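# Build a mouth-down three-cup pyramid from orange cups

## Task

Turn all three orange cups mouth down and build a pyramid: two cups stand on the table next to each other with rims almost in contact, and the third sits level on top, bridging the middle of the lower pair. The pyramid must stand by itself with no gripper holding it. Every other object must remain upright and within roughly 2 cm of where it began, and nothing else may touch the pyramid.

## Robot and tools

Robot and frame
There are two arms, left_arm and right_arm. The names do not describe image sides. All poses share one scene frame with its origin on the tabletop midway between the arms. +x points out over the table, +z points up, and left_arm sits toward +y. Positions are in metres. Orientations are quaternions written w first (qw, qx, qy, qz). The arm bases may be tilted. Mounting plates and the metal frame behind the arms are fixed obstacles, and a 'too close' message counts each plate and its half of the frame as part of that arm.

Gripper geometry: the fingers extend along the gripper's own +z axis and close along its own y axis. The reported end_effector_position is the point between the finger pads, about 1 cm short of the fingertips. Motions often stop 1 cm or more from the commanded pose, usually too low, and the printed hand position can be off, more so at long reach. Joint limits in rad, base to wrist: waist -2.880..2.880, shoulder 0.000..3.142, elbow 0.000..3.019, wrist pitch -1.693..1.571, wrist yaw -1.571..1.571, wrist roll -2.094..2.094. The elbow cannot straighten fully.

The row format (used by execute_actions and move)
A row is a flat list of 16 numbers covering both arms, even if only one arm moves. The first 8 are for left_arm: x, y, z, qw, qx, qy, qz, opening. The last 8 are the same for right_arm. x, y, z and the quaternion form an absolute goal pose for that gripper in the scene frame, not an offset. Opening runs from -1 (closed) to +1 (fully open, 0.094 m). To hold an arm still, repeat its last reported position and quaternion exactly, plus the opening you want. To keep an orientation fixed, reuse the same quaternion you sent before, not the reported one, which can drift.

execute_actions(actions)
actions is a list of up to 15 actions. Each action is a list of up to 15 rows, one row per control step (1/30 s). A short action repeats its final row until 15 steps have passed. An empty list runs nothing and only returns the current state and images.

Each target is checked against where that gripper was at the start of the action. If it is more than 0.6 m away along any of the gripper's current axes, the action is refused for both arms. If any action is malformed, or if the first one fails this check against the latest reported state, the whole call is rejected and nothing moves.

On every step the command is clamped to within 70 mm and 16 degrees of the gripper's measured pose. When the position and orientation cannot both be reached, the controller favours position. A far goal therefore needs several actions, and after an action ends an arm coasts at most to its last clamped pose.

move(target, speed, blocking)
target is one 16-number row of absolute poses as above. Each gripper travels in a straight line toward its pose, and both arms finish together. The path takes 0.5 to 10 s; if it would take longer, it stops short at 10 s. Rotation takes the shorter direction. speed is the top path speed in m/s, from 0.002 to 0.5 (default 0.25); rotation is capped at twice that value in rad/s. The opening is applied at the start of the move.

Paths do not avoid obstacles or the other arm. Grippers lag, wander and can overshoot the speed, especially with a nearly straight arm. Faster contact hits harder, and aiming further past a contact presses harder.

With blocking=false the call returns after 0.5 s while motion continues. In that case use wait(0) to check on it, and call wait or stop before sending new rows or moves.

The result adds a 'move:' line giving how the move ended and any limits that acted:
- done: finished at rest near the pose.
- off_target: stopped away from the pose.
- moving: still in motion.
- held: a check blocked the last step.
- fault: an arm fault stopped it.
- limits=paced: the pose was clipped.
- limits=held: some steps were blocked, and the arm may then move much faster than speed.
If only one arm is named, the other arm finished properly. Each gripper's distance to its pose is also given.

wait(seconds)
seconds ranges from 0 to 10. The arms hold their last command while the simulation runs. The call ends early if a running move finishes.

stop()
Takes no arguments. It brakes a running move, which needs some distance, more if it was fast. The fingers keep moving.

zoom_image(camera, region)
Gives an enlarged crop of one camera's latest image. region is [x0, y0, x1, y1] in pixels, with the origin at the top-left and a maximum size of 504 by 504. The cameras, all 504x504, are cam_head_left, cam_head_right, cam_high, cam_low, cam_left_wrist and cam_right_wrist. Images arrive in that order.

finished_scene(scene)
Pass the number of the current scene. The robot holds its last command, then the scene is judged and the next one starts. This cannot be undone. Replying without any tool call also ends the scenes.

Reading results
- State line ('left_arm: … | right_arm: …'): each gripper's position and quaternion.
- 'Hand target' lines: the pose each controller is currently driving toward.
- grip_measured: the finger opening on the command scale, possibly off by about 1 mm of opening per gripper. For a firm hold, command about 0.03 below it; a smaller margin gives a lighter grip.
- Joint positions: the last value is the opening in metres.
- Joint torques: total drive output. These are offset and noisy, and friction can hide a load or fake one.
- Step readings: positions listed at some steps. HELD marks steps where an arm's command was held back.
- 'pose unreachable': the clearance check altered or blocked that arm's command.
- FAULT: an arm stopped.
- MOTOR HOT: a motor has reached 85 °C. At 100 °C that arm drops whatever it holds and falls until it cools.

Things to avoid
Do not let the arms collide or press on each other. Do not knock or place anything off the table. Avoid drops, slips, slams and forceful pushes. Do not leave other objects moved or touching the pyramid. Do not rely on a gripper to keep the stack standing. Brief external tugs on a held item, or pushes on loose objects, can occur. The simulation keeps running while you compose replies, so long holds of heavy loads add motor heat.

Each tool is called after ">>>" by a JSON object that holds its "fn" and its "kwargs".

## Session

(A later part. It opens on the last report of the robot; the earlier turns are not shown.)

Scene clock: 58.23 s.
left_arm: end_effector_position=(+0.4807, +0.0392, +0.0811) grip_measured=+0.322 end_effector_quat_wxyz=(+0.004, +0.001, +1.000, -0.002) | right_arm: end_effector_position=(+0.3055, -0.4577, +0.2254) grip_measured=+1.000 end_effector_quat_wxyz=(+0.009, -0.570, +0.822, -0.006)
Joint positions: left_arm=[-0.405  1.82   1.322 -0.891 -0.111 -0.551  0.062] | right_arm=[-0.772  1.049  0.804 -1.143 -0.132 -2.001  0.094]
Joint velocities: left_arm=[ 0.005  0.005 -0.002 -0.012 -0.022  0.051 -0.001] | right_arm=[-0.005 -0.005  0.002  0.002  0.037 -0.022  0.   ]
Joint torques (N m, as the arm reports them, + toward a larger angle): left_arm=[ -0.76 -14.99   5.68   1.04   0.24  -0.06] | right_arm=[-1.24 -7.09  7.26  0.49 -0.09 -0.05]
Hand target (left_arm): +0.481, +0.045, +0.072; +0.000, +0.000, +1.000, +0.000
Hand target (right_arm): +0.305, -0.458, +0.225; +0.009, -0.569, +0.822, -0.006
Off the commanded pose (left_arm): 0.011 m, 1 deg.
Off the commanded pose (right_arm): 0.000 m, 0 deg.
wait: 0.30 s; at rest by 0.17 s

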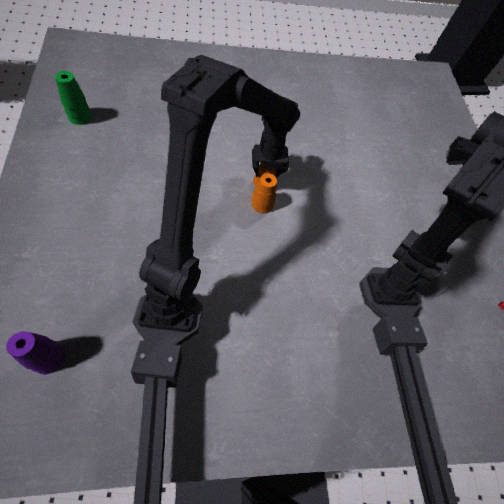

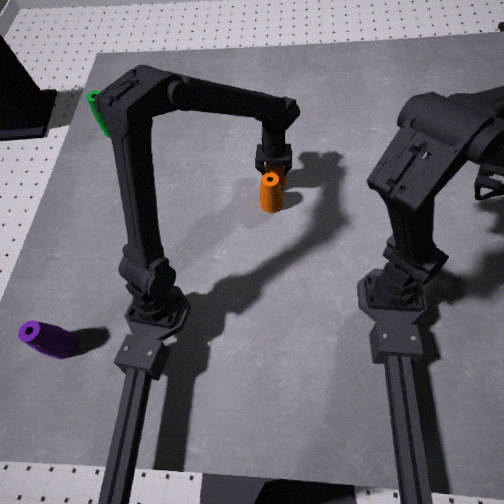

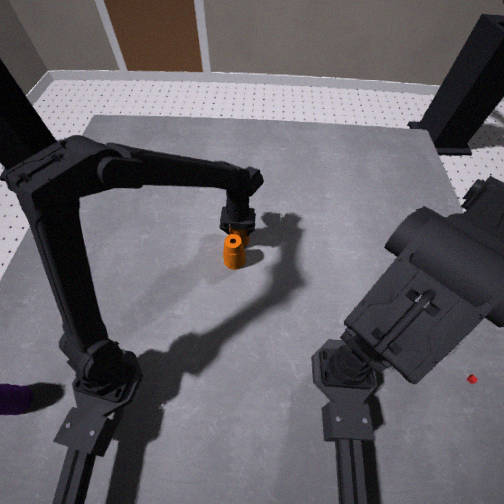

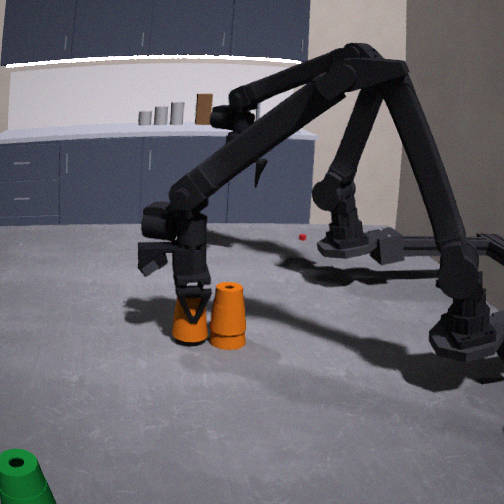

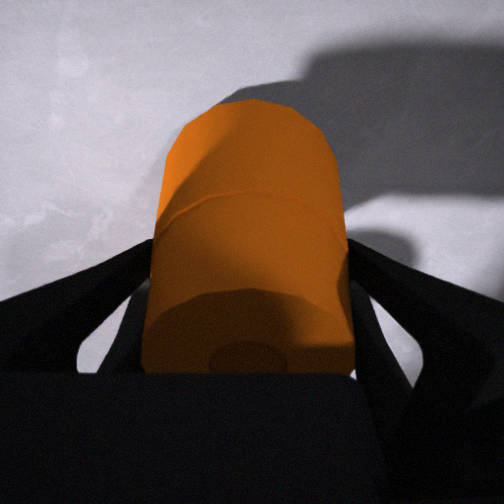

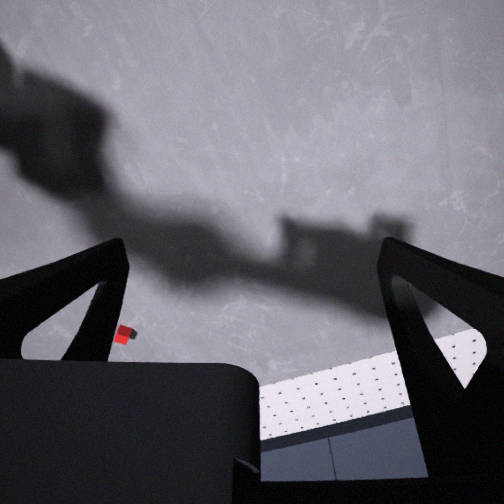

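>>> {"fn": "execute_actions", "kwargs": {"actions": [[[0.4803,0.0456,0.071,0,0,1,0,0.29,0.3055,-0.4577,0.2254,0.009,-0.569,0.822,-0.006,1],[0.4801,0.0457,0.070,0,0,1,0,0.29,0.3055,-0.4577,0.2254,0.009,-0.569,0.822,-0.006,1],[0.4799,0.0458,0.069,0,0,1,0,0.29,0.3055,-0.4577,0.2254,0.009,-0.569,0.822,-0.006,1],[0.4797,0.0459,0.068,0,0,1,0,0.29,0.3055,-0.4577,0.2254,0.009,-0.569,0.822,-0.006,1],[0.4795,0.0460,0.067,0,0,1,0,0.29,0.3055,-0.4577,0.2254,0.009,-0.569,0.822,-0.006,1],[0.4793,0.0461,0.066,0,0,1,0,0.29,0.3055,-0.4577,0.2254,0.009,-0.569,0.822,-0.006,1],[0.4792,0.0462,0.065,0,0,1,0,0.29,0.3055,-0.4577,0.2254,0.009,-0.569,0.822,-0.006,1],[0.4792,0.0462,0.064,0,0,1,0,0.29,0.3055,-0.4577,0.2254,0.009,-0.569,0.822,-0.006,1],[0.4792,0.0462,0.063,0,0,1,0,0.29,0.3055,-0.4577,0.2254,0.009,-0.569,0.822,-0.006,1],[0.4792,0.0462,0.062,0,0,1,0,0.29,0.3055,-0.4577,0.2254,0.009,-0.569,0.822,-0.006,1],[0.4792,0.0462,0.061,0,0,1,0,0.29,0.3055,-0.4577,0.2254,0.009,-0.569,0.822,-0.006,1]]]}}

>>> {"fn": "wait", "kwargs": {"seconds": 0.3}}

>>> {"fn": "zoom_image", "kwargs": {"camera": "cam_low", "region": [165, 280, 255, 360]}}

Scene clock: 60.10 s.
left_arm: end_effector_position=(+0.4807, +0.0391, +0.0735) grip_measured=+0.322 end_effector_quat_wxyz=(+0.006, +0.001, +1.000, -0.004) | right_arm: end_effector_position=(+0.3055, -0.4577, +0.2254) grip_measured=+1.000 end_effector_quat_wxyz=(+0.009, -0.570, +0.822, -0.006)
Joint positions: left_arm=[-0.403  1.83   1.313 -0.866 -0.11  -0.549  0.062] | right_arm=[-0.772  1.049  0.804 -1.143 -0.132 -2.001  0.094]
Joint velocities: left_arm=[ 0.005  0.044 -0.012  0.007 -0.037 -0.022 -0.   ] | right_arm=[-0.015 -0.005 -0.012 -0.007 -0.022  0.066  0.   ]
Joint torques (N m, as the arm reports them, + toward a larger angle): left_arm=[ -1.12 -14.57   5.46   1.17   0.25   0.02] | right_arm=[-1.32 -7.08  7.3   0.43 -0.09 -0.05]
Hand target (left_arm): +0.479, +0.046, +0.061; -0.000, +0.000, +1.000, +0.000
Hand target (right_arm): +0.305, -0.458, +0.225; +0.009, -0.569, +0.822, -0.006
Off the commanded pose (left_arm): 0.014 m, 1 deg.
Off the commanded pose (right_arm): 0.000 m, 0 deg.
Step readings (end_effector_position):
0: left_arm (+0.4807, +0.0392, +0.0811) | right_arm (+0.3055, -0.4577, +0.2254)
1: left_arm (+0.4806, +0.0392, +0.0811) | right_arm (+0.3055, -0.4577, +0.2254)
2: left_arm (+0.4809, +0.0390, +0.0811) | right_arm (+0.3055, -0.4577, +0.2254)
4: left_arm (+0.4817, +0.0385, +0.0811) | right_arm (+0.3055, -0.4577, +0.2254)
8: left_arm (+0.4824, +0.0381, +0.0800) | right_arm (+0.3055, -0.4577, +0.2254)
15: end_effector_position above

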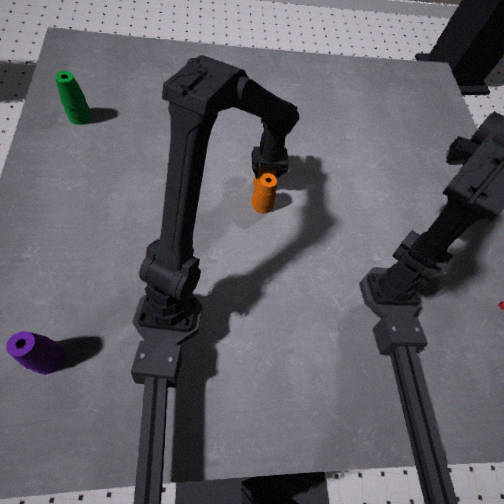

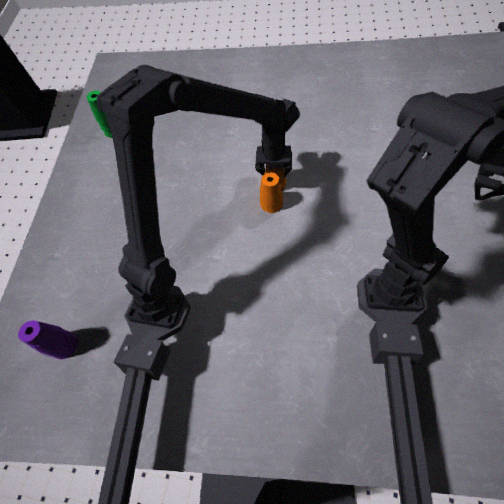

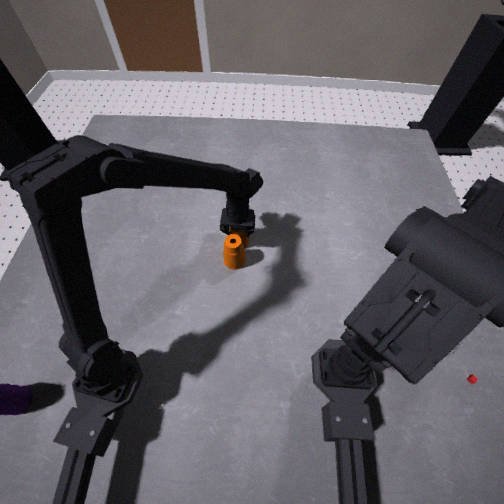

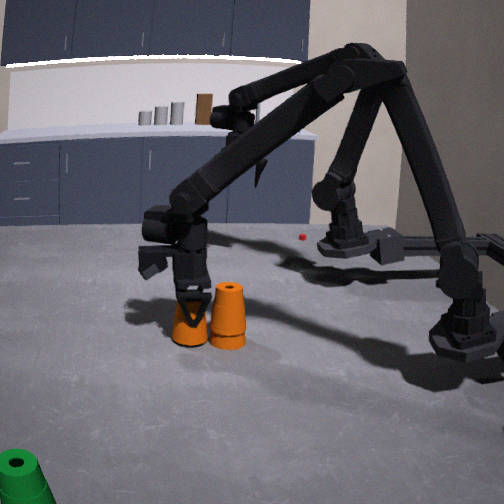

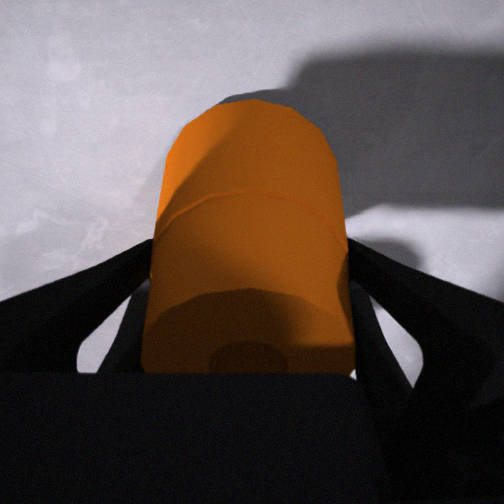

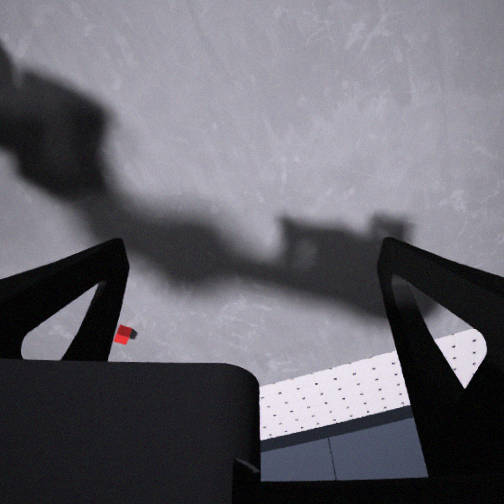

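Scene clock: 60.40 s.
left_arm: end_effector_position=(+0.4801, +0.0395, +0.0721) grip_measured=+0.322 end_effector_quat_wxyz=(+0.005, +0.001, +1.000, -0.003) | right_arm: end_effector_position=(+0.3055, -0.4577, +0.2254) grip_measured=+1.000 end_effector_quat_wxyz=(+0.009, -0.570, +0.822, -0.006)
Joint positions: left_arm=[-0.403  1.832  1.312 -0.866 -0.11  -0.549  0.062] | right_arm=[-0.772  1.049  0.804 -1.143 -0.132 -2.001  0.094]
Joint velocities: left_arm=[-0.005 -0.015 -0.012 -0.002 -0.007 -0.022 -0.   ] | right_arm=[-0.005 -0.005 -0.012  0.017 -0.066 -0.051  0.   ]
Joint torques (N m, as the arm reports them, + toward a larger angle): left_arm=[ -0.72 -14.43   5.63   1.15   0.23   0.02] | right_arm=[-1.29 -7.13  7.3   0.43 -0.08 -0.05]
Hand target (left_arm): +0.479, +0.046, +0.061; -0.000, -0.000, +1.000, +0.000
Hand target (right_arm): +0.305, -0.458, +0.225; +0.009, -0.569, +0.822, -0.006
Off the commanded pose (left_arm): 0.013 m, 1 deg.
Off the commanded pose (right_arm): 0.000 m, 0 deg.
wait: 0.30 s; at rest by 0.20 s

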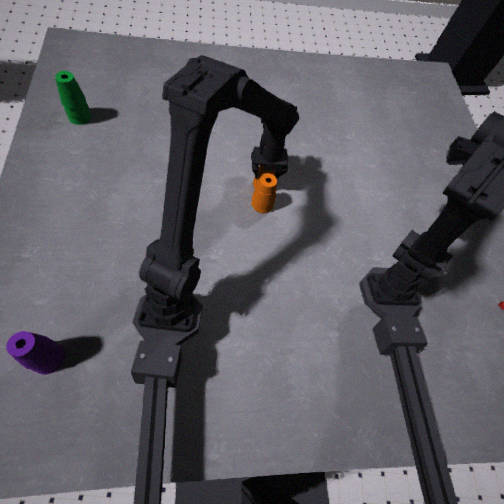

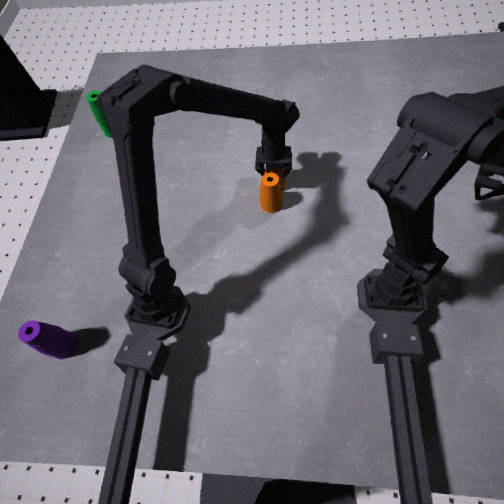

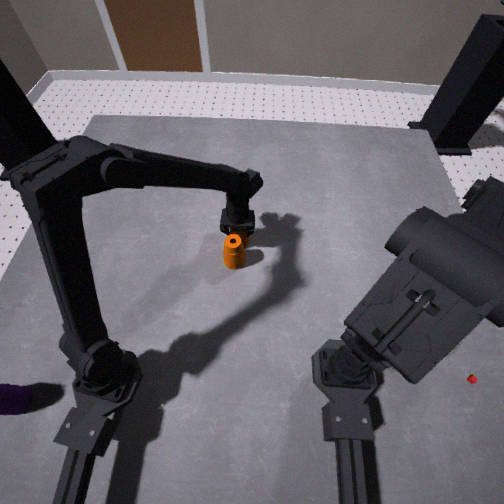

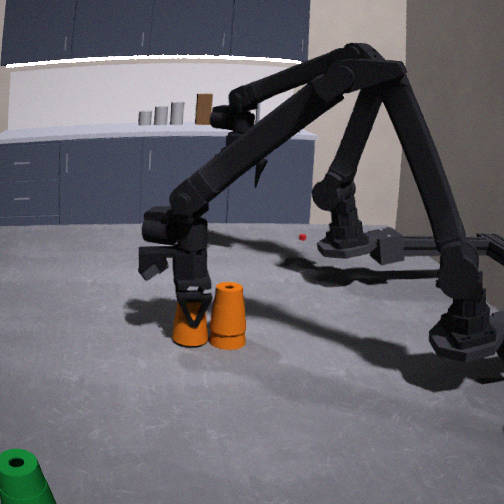

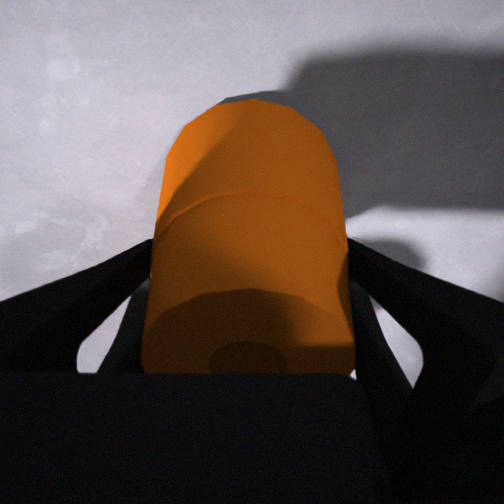

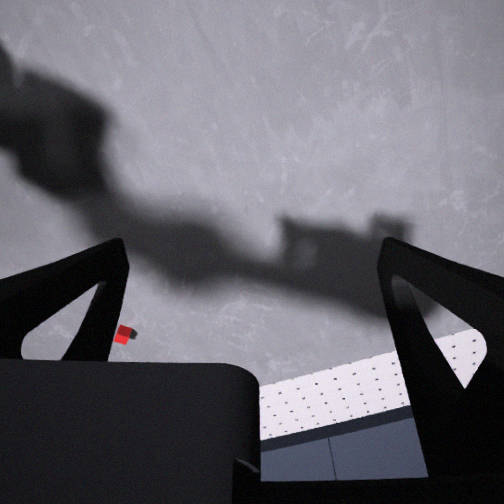

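Region (165, 280, 255, 360) of cam_low's 504x504 image, scaled by 5.600, with more detail than that image has.

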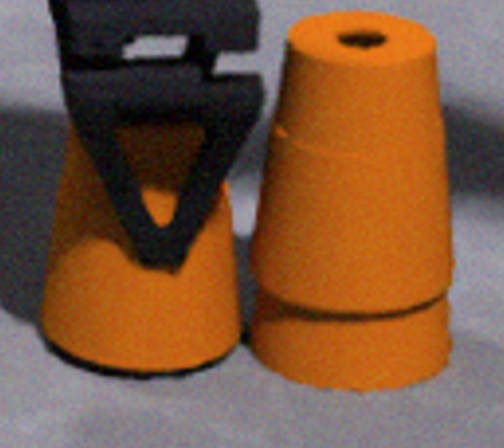

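>>> {"fn": "execute_actions", "kwargs": {"actions": [[[0.4795,0.0460,0.0643,0.0026,0,1,-0.0016,0.38,0.3055,-0.4577,0.2254,0.009,-0.569,0.822,-0.006,1],[0.4798,0.0458,0.0676,0.0051,0,1,-0.0032,0.52,0.3055,-0.4577,0.2254,0.009,-0.569,0.822,-0.006,1],[0.4801,0.0456,0.0709,0.0077,0,1,-0.0048,0.68,0.3055,-0.4577,0.2254,0.009,-0.569,0.822,-0.006,1],[0.4804,0.0454,0.0742,0.0102,0,1,-0.0064,0.84,0.3055,-0.4577,0.2254,0.009,-0.569,0.822,-0.006,1],[0.4807,0.0452,0.0775,0.0128,0,0.9999,-0.008,1,0.3055,-0.4577,0.2254,0.009,-0.569,0.822,-0.006,1],[0.4807,0.0452,0.0775,0.0128,0,0.9999,-0.008,1,0.3055,-0.4577,0.2254,0.009,-0.569,0.822,-0.006,1],[0.4807,0.0452,0.0775,0.0128,0,0.9999,-0.008,1,0.3055,-0.4577,0.2254,0.009,-0.569,0.822,-0.006,1],[0.4802,0.0452,0.0795,0.0128,0,0.9999,-0.008,1,0.3055,-0.4577,0.2254,0.009,-0.569,0.822,-0.006,1],[0.4795,0.0452,0.0825,0.0128,0,0.9999,-0.008,1,0.3055,-0.4577,0.2254,0.009,-0.569,0.822,-0.006,1],[0.4785,0.0452,0.0865,0.0128,0,0.9999,-0.008,1,0.3055,-0.4577,0.2254,0.009,-0.569,0.822,-0.006,1],[0.4775,0.0452,0.0905,0.0128,0,0.9999,-0.008,1,0.3055,-0.4577,0.2254,0.009,-0.569,0.822,-0.006,1],[0.4765,0.0452,0.0945,0.0128,0,0.9999,-0.008,1,0.3055,-0.4577,0.2254,0.009,-0.569,0.822,-0.006,1],[0.4755,0.0452,0.0985,0.0128,0,0.9999,-0.008,1,0.3055,-0.4577,0.2254,0.009,-0.569,0.822,-0.006,1],[0.4745,0.0452,0.1025,0.0128,0,0.9999,-0.008,1,0.3055,-0.4577,0.2254,0.009,-0.569,0.822,-0.006,1],[0.4735,0.0452,0.1065,0.0128,0,0.9999,-0.008,1,0.3055,-0.4577,0.2254,0.009,-0.569,0.822,-0.006,1]],[[0.4725,0.0452,0.110,0.0128,0,0.9999,-0.008,1,0.3055,-0.4577,0.2254,0.009,-0.569,0.822,-0.006,1],[0.4713,0.0452,0.113,0.0128,0,0.9999,-0.008,1,0.3055,-0.4577,0.2254,0.009,-0.569,0.822,-0.006,1],[0.4698,0.0452,0.1155,0.012,0,0.9999,-0.0076,1,0.3055,-0.4577,0.2254,0.009,-0.569,0.822,-0.006,1],[0.4678,0.0453,0.117,0.0115,0,0.9999,-0.0072,1,0.3055,-0.4577,0.2254,0.009,-0.569,0.822,-0.006,1],[0.465,0.0453,0.118,0.011,0,0.9999,-0.0068,1,0.3055,-0.4577,0.2254,0.009,-0.569,0.822,-0.006,1],[0.4615,0.0454,0.118,0.0105,0,0.9999,-0.0065,1,0.3055,-0.4577,0.2254,0.009,-0.569,0.822,-0.006,1],[0.4575,0.0454,0.118,0.010,0,0.9999,-0.0062,1,0.3055,-0.4577,0.2254,0.009,-0.569,0.822,-0.006,1],[0.4535,0.0455,0.118,0.0095,0,0.9999,-0.006,1,0.3055,-0.4577,0.2254,0.009,-0.569,0.822,-0.006,1],[0.4495,0.0455,0.118,0.009,0,0.9999,-0.0058,1,0.3055,-0.4577,0.2254,0.009,-0.569,0.822,-0.006,1],[0.4455,0.0456,0.118,0.0085,0,1,-0.0055,1,0.3055,-0.4577,0.2254,0.009,-0.569,0.822,-0.006,1],[0.4415,0.0456,0.1175,0.008,0,1,-0.0052,1,0.3055,-0.4577,0.2254,0.009,-0.569,0.822,-0.006,1],[0.4375,0.0457,0.117,0.0075,0,1,-0.005,1,0.3055,-0.4577,0.2254,0.009,-0.569,0.822,-0.006,1],[0.4335,0.0457,0.1165,0.007,0,1,-0.0047,1,0.3055,-0.4577,0.2254,0.009,-0.569,0.822,-0.006,1],[0.4295,0.0458,0.116,0.0065,0,1,-0.0044,1,0.3055,-0.4577,0.2254,0.009,-0.569,0.822,-0.006,1],[0.4255,0.0458,0.1155,0.006,0,1,-0.004,1,0.3055,-0.4577,0.2254,0.009,-0.569,0.822,-0.006,1]],[[0.4215,0.0459,0.115,0.006,0,1,-0.004,1,0.3055,-0.4577,0.2254,0.009,-0.569,0.822,-0.006,1],[0.4175,0.0459,0.1145,0.006,0,1,-0.004,1,0.3055,-0.4577,0.2254,0.009,-0.569,0.822,-0.006,1],[0.4135,0.046,0.114,0.006,0,1,-0.004,1,0.3055,-0.4577,0.2254,0.009,-0.569,0.822,-0.006,1],[0.410,0.046,0.1135,0.006,0,1,-0.004,1,0.3055,-0.4577,0.2254,0.009,-0.569,0.822,-0.006,1],[0.407,0.0461,0.113,0.006,0,1,-0.004,1,0.3055,-0.4577,0.2254,0.009,-0.569,0.822,-0.006,1],[0.4045,0.0461,0.113,0.006,0,1,-0.004,1,0.3055,-0.4577,0.2254,0.009,-0.569,0.822,-0.006,1],[0.4025,0.0462,0.113,0.006,0,1,-0.004,1,0.3055,-0.4577,0.2254,0.009,-0.569,0.822,-0.006,1],[0.401,0.0462,0.113,0.006,0,1,-0.004,1,0.3055,-0.4577,0.2254,0.009,-0.569,0.822,-0.006,1]]]}}

>>> {"fn": "zoom_image", "kwargs": {"camera": "cam_low", "region": [155, 250, 265, 360]}}

Scene clock: 66.80 s.
left_arm: end_effector_position=(+0.4004, +0.0497, +0.1051) grip_measured=+1.000 end_effector_quat_wxyz=(-0.005, +0.004, +1.000, +0.003) | right_arm: end_effector_position=(+0.3055, -0.4577, +0.2254) grip_measured=+1.000 end_effector_quat_wxyz=(+0.009, -0.570, +0.822, -0.006)
Joint positions: left_arm=[-0.482  1.651  1.111 -0.878 -0.121 -0.624  0.094] | right_arm=[-0.772  1.049  0.804 -1.143 -0.132 -2.001  0.094]
Joint velocities: left_arm=[ 0.015 -0.024  0.017  0.002 -0.007  0.037  0.   ] | right_arm=[-0.005  0.005 -0.002 -0.017 -0.007  0.037  0.   ]
Joint torques (N m, as the arm reports them, + toward a larger angle): left_arm=[ -1.74 -15.2    5.63   1.26  -0.01  -0.17] | right_arm=[-1.19 -7.04  7.32  0.42 -0.1  -0.05]
Hand target (left_arm): +0.401, +0.046, +0.112; +0.006, -0.000, +1.000, -0.005
Hand target (right_arm): +0.305, -0.458, +0.225; +0.009, -0.569, +0.822, -0.006
Off the commanded pose (left_arm): 0.009 m, 2 deg.
Off the commanded pose (right_arm): 0.000 m, 0 deg.
Step readings (end_effector_position; steps 1 to 15: 1st action; 16 to 30: 2nd action; 31 to 45: 3rd action):
0: left_arm (+0.4801, +0.0395, +0.0721) | right_arm (+0.3055, -0.4577, +0.2254)
1: left_arm (+0.4802, +0.0395, +0.0721) | right_arm (+0.3055, -0.4577, +0.2254)
2: left_arm (+0.4803, +0.0394, +0.0721) | right_arm (+0.3055, -0.4577, +0.2254)
4: left_arm (+0.4800, +0.0396, +0.0715) | right_arm (+0.3055, -0.4577, +0.2254)
8: left_arm (+0.4765, +0.0413, +0.0690) | right_arm (+0.3055, -0.4577, +0.2254)
15: left_arm (+0.4735, +0.0447, +0.0806) | right_arm (+0.3055, -0.4577, +0.2254)
16: left_arm (+0.4735, +0.0453, +0.0853) | right_arm (+0.3055, -0.4577, +0.2254)
17: left_arm (+0.4735, +0.0459, +0.0902) | right_arm (+0.3055, -0.4577, +0.2254)
19: left_arm (+0.4743, +0.0468, +0.1008) | right_arm (+0.3055, -0.4577, +0.2254)
23: left_arm (+0.4722, +0.0487, +0.1155) | right_arm (+0.3055, -0.4577, +0.2254)
30: left_arm (+0.4372, +0.0518, +0.1103) | right_arm (+0.3055, -0.4577, +0.2254)
31: left_arm (+0.4314, +0.0518, +0.1082) | right_arm (+0.3055, -0.4577, +0.2254)
32: left_arm (+0.4258, +0.0518, +0.1060) | right_arm (+0.3055, -0.4577, +0.2254)
34: left_arm (+0.4160, +0.0515, +0.1026) | right_arm (+0.3055, -0.4577, +0.2254)
38: left_arm (+0.4018, +0.0511, +0.1007) | right_arm (+0.3055, -0.4577, +0.2254)
45: end_effector_position above

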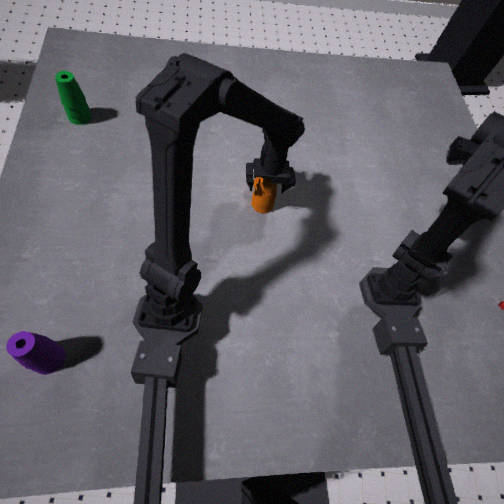

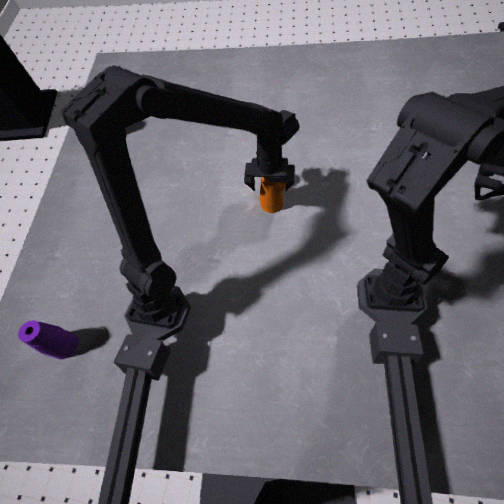

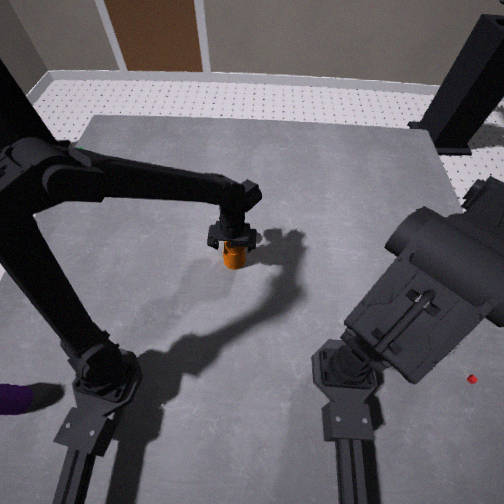

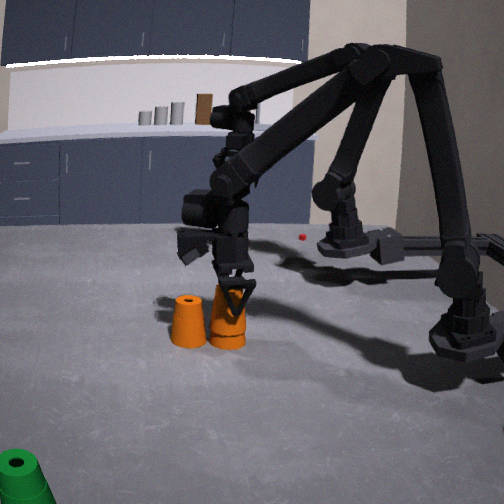

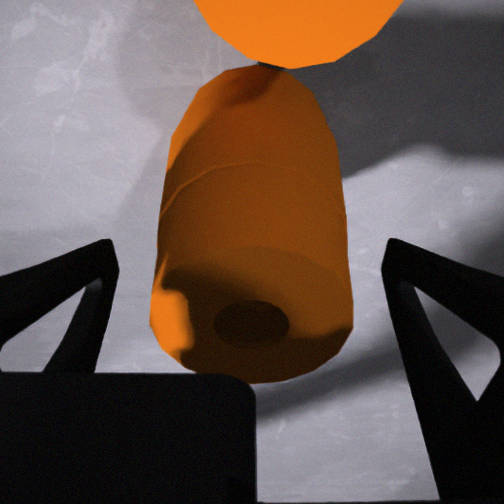

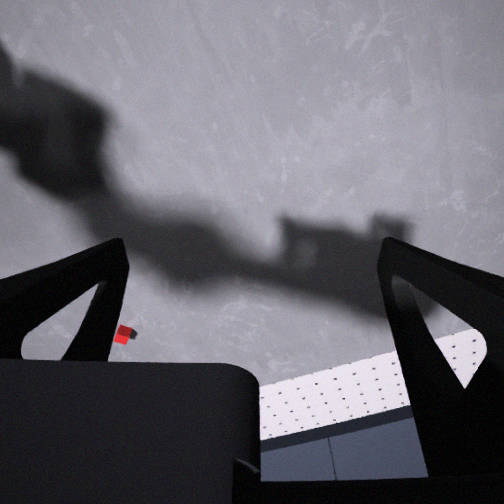

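Region (155, 250, 265, 360) of cam_low's 504x504 image, scaled by 4.582, with more detail than that image has.

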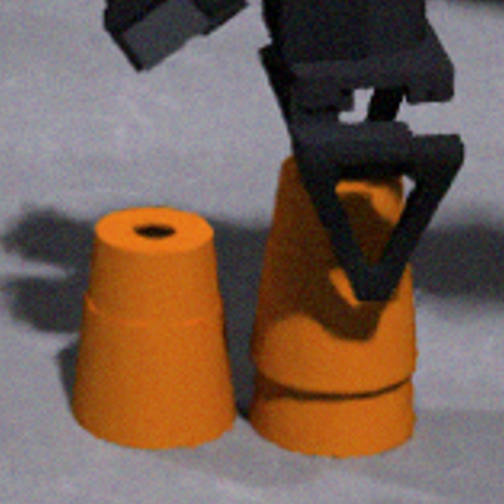

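>>> {"fn": "execute_actions", "kwargs": {"actions": [[[0.4023,0.0452,0.113,0.009,0,1,-0.006,0.9,0.3055,-0.4577,0.2254,0.009,-0.569,0.822,-0.006,1],[0.4036,0.0443,0.113,0.012,0,0.9999,-0.0082,0.8,0.3055,-0.4577,0.2254,0.009,-0.569,0.822,-0.006,1],[0.405,0.0433,0.113,0.015,0,0.9998,-0.0104,0.7,0.3055,-0.4577,0.2254,0.009,-0.569,0.822,-0.006,1],[0.4063,0.0424,0.113,0.0177,0,0.9998,-0.0125,0.62,0.3055,-0.4577,0.2254,0.009,-0.569,0.822,-0.006,1],[0.4063,0.0424,0.113,0.0177,0,0.9998,-0.0125,0.56,0.3055,-0.4577,0.2254,0.009,-0.569,0.822,-0.006,1],[0.4063,0.0424,0.113,0.0177,0,0.9998,-0.0125,0.51,0.3055,-0.4577,0.2254,0.009,-0.569,0.822,-0.006,1],[0.4063,0.0424,0.113,0.0177,0,0.9998,-0.0125,0.47,0.3055,-0.4577,0.2254,0.009,-0.569,0.822,-0.006,1],[0.4063,0.0424,0.113,0.0177,0,0.9998,-0.0125,0.43,0.3055,-0.4577,0.2254,0.009,-0.569,0.822,-0.006,1],[0.4063,0.0424,0.113,0.0177,0,0.9998,-0.0125,0.40,0.3055,-0.4577,0.2254,0.009,-0.569,0.822,-0.006,1],[0.4063,0.0424,0.113,0.0177,0,0.9998,-0.0125,0.37,0.3055,-0.4577,0.2254,0.009,-0.569,0.822,-0.006,1],[0.4063,0.0424,0.113,0.0177,0,0.9998,-0.0125,0.345,0.3055,-0.4577,0.2254,0.009,-0.569,0.822,-0.006,1],[0.4063,0.0424,0.113,0.0177,0,0.9998,-0.0125,0.32,0.3055,-0.4577,0.2254,0.009,-0.569,0.822,-0.006,1],[0.4063,0.0424,0.113,0.0177,0,0.9998,-0.0125,0.30,0.3055,-0.4577,0.2254,0.009,-0.569,0.822,-0.006,1],[0.4063,0.0424,0.113,0.0177,0,0.9998,-0.0125,0.285,0.3055,-0.4577,0.2254,0.009,-0.569,0.822,-0.006,1],[0.4063,0.0424,0.113,0.0177,0,0.9998,-0.0125,0.275,0.3055,-0.4577,0.2254,0.009,-0.569,0.822,-0.006,1]]]}}

>>> {"fn": "wait", "kwargs": {"seconds": 0.2}}

>>> {"fn": "zoom_image", "kwargs": {"camera": "cam_low", "region": [155, 250, 265, 360]}}

Scene clock: 70.27 s.
left_arm: end_effector_position=(+0.4059, +0.0459, +0.1053) grip_measured=+0.292 end_effector_quat_wxyz=(+0.006, +0.000, +1.000, -0.005) | right_arm: end_effector_position=(+0.3055, -0.4577, +0.2254) grip_measured=+1.000 end_effector_quat_wxyz=(+0.009, -0.570, +0.822, -0.006)
Joint positions: left_arm=[-0.482  1.65   1.111 -0.851 -0.122 -0.627  0.061] | right_arm=[-0.772  1.049  0.804 -1.143 -0.132 -2.001  0.094]
Joint velocities: left_arm=[ 0.005  0.005 -0.007  0.007 -0.007 -0.081 -0.007] | right_arm=[ 0.005  0.024 -0.002 -0.002 -0.095 -0.081  0.   ]
Joint torques (N m, as the arm reports them, + toward a larger angle): left_arm=[ -1.63 -14.98   5.48   1.05   0.04  -0.13] | right_arm=[-1.34 -7.01  7.28  0.47 -0.09 -0.05]
Hand target (left_arm): +0.406, +0.043, +0.113; +0.017, -0.000, +1.000, -0.013
Hand target (right_arm): +0.305, -0.458, +0.225; +0.009, -0.569, +0.822, -0.006
Off the commanded pose (left_arm): 0.009 m, 2 deg.
Off the commanded pose (right_arm): 0.000 m, 0 deg.
Step readings (end_effector_position):
0: left_arm (+0.4005, +0.0496, +0.1052) | right_arm (+0.3055, -0.4577, +0.2254)
1: left_arm (+0.4007, +0.0496, +0.1052) | right_arm (+0.3055, -0.4577, +0.2254)
2: left_arm (+0.4012, +0.0493, +0.1052) | right_arm (+0.3055, -0.4577, +0.2254)
4: left_arm (+0.4032, +0.0478, +0.1052) | right_arm (+0.3055, -0.4577, +0.2254)
8: left_arm (+0.4057, +0.0460, +0.1053) | right_arm (+0.3055, -0.4577, +0.2254)
15: end_effector_position above

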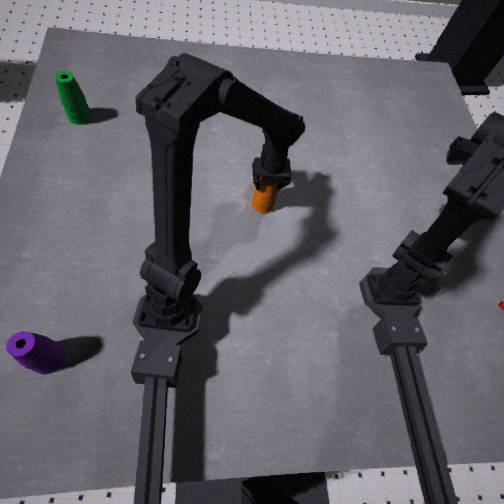

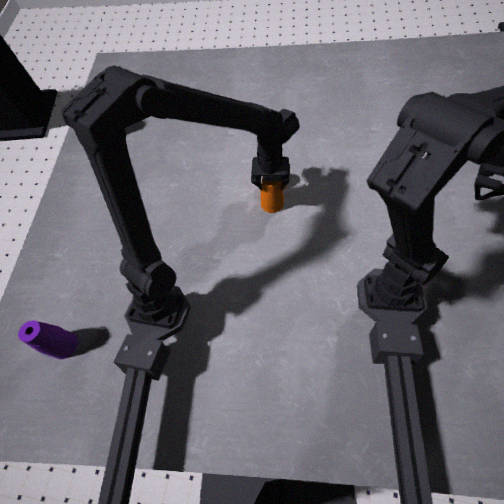

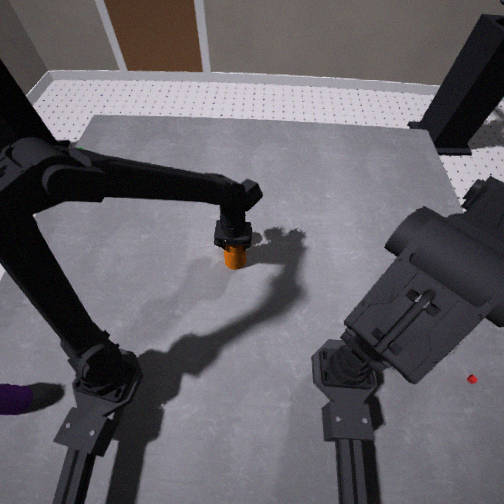

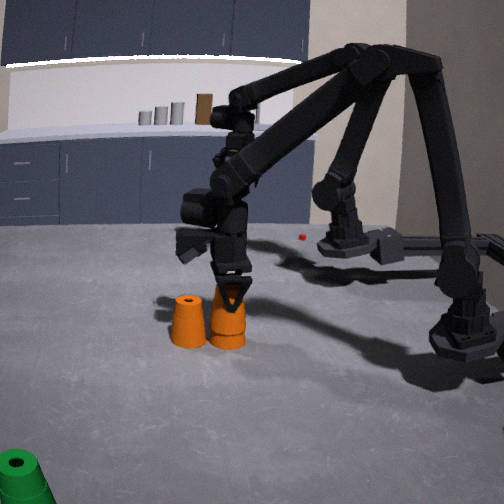

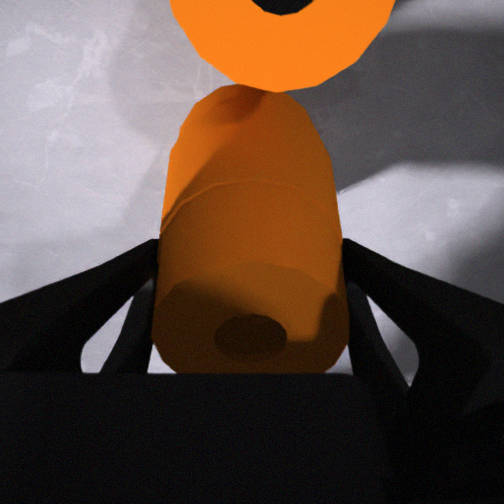

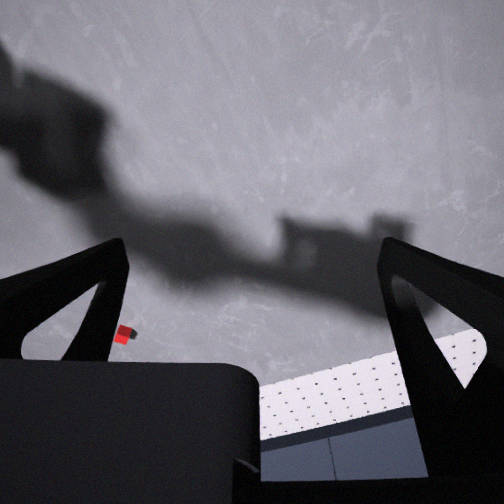

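Scene clock: 70.47 s.
left_arm: end_effector_position=(+0.4059, +0.0459, +0.1053) grip_measured=+0.290 end_effector_quat_wxyz=(+0.006, +0.000, +1.000, -0.005) | right_arm: end_effector_position=(+0.3055, -0.4577, +0.2254) grip_measured=+1.000 end_effector_quat_wxyz=(+0.009, -0.570, +0.822, -0.006)
Joint positions: left_arm=[-0.482  1.65   1.111 -0.851 -0.122 -0.627  0.061] | right_arm=[-0.772  1.049  0.804 -1.143 -0.132 -2.001  0.094]
Joint velocities: left_arm=[-0.005 -0.005 -0.032 -0.007  0.037  0.066  0.   ] | right_arm=[-0.015 -0.005 -0.027 -0.012  0.037 -0.081  0.   ]
Joint torques (N m, as the arm reports them, + toward a larger angle): left_arm=[ -1.74 -15.04   5.55   1.25   0.11  -0.15] | right_arm=[-1.42 -7.18  7.27  0.42 -0.09 -0.05]
Hand target (left_arm): +0.406, +0.043, +0.113; +0.017, -0.000, +1.000, -0.013
Hand target (right_arm): +0.305, -0.458, +0.225; +0.009, -0.569, +0.822, -0.006
Off the commanded pose (left_arm): 0.009 m, 2 deg.
Off the commanded pose (right_arm): 0.000 m, 0 deg.
wait: 0.20 s; at rest by 0.17 s

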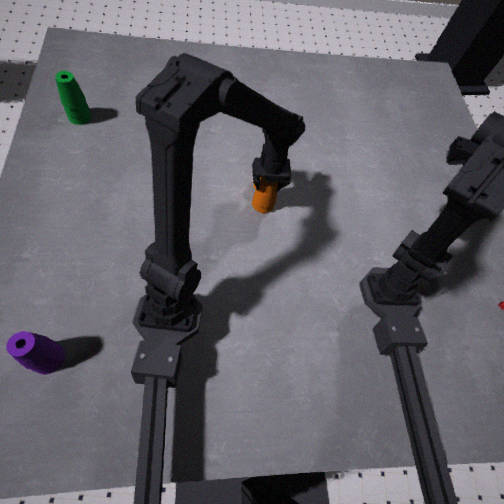

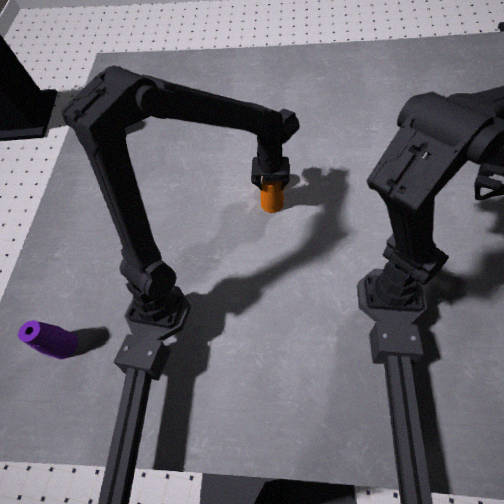

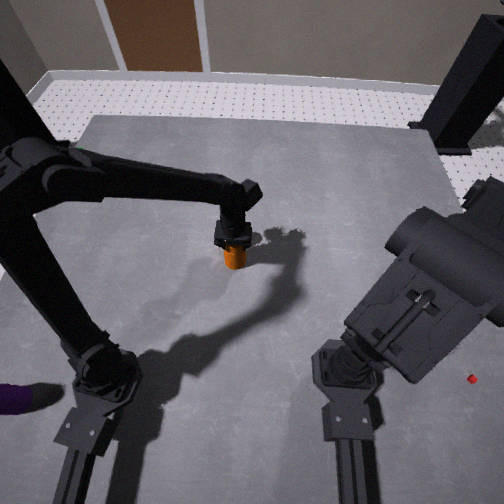

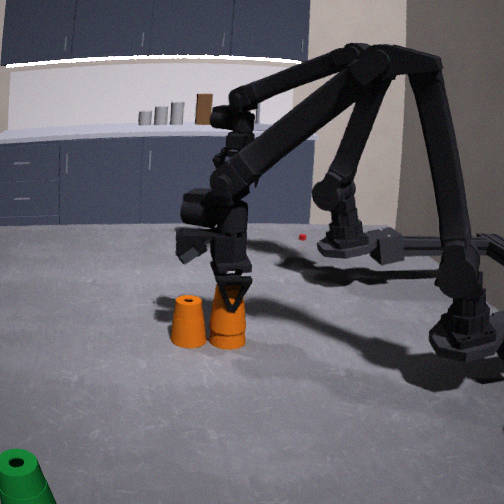

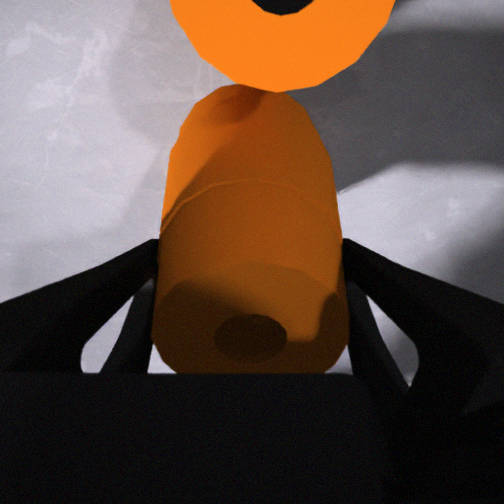

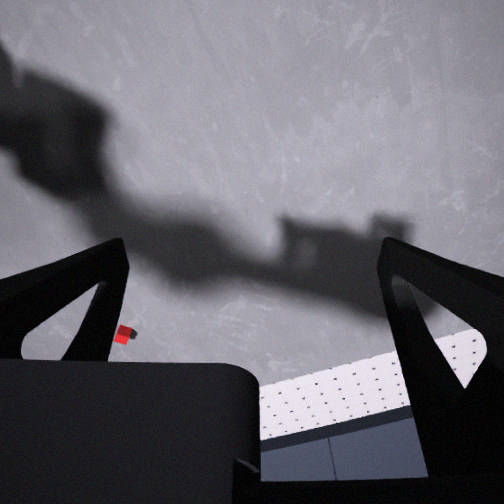

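Region (155, 250, 265, 360) of cam_low's 504x504 image, scaled by 4.582, with more detail than that image has.

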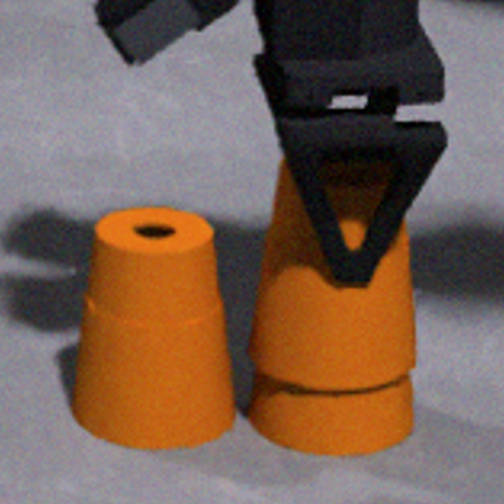

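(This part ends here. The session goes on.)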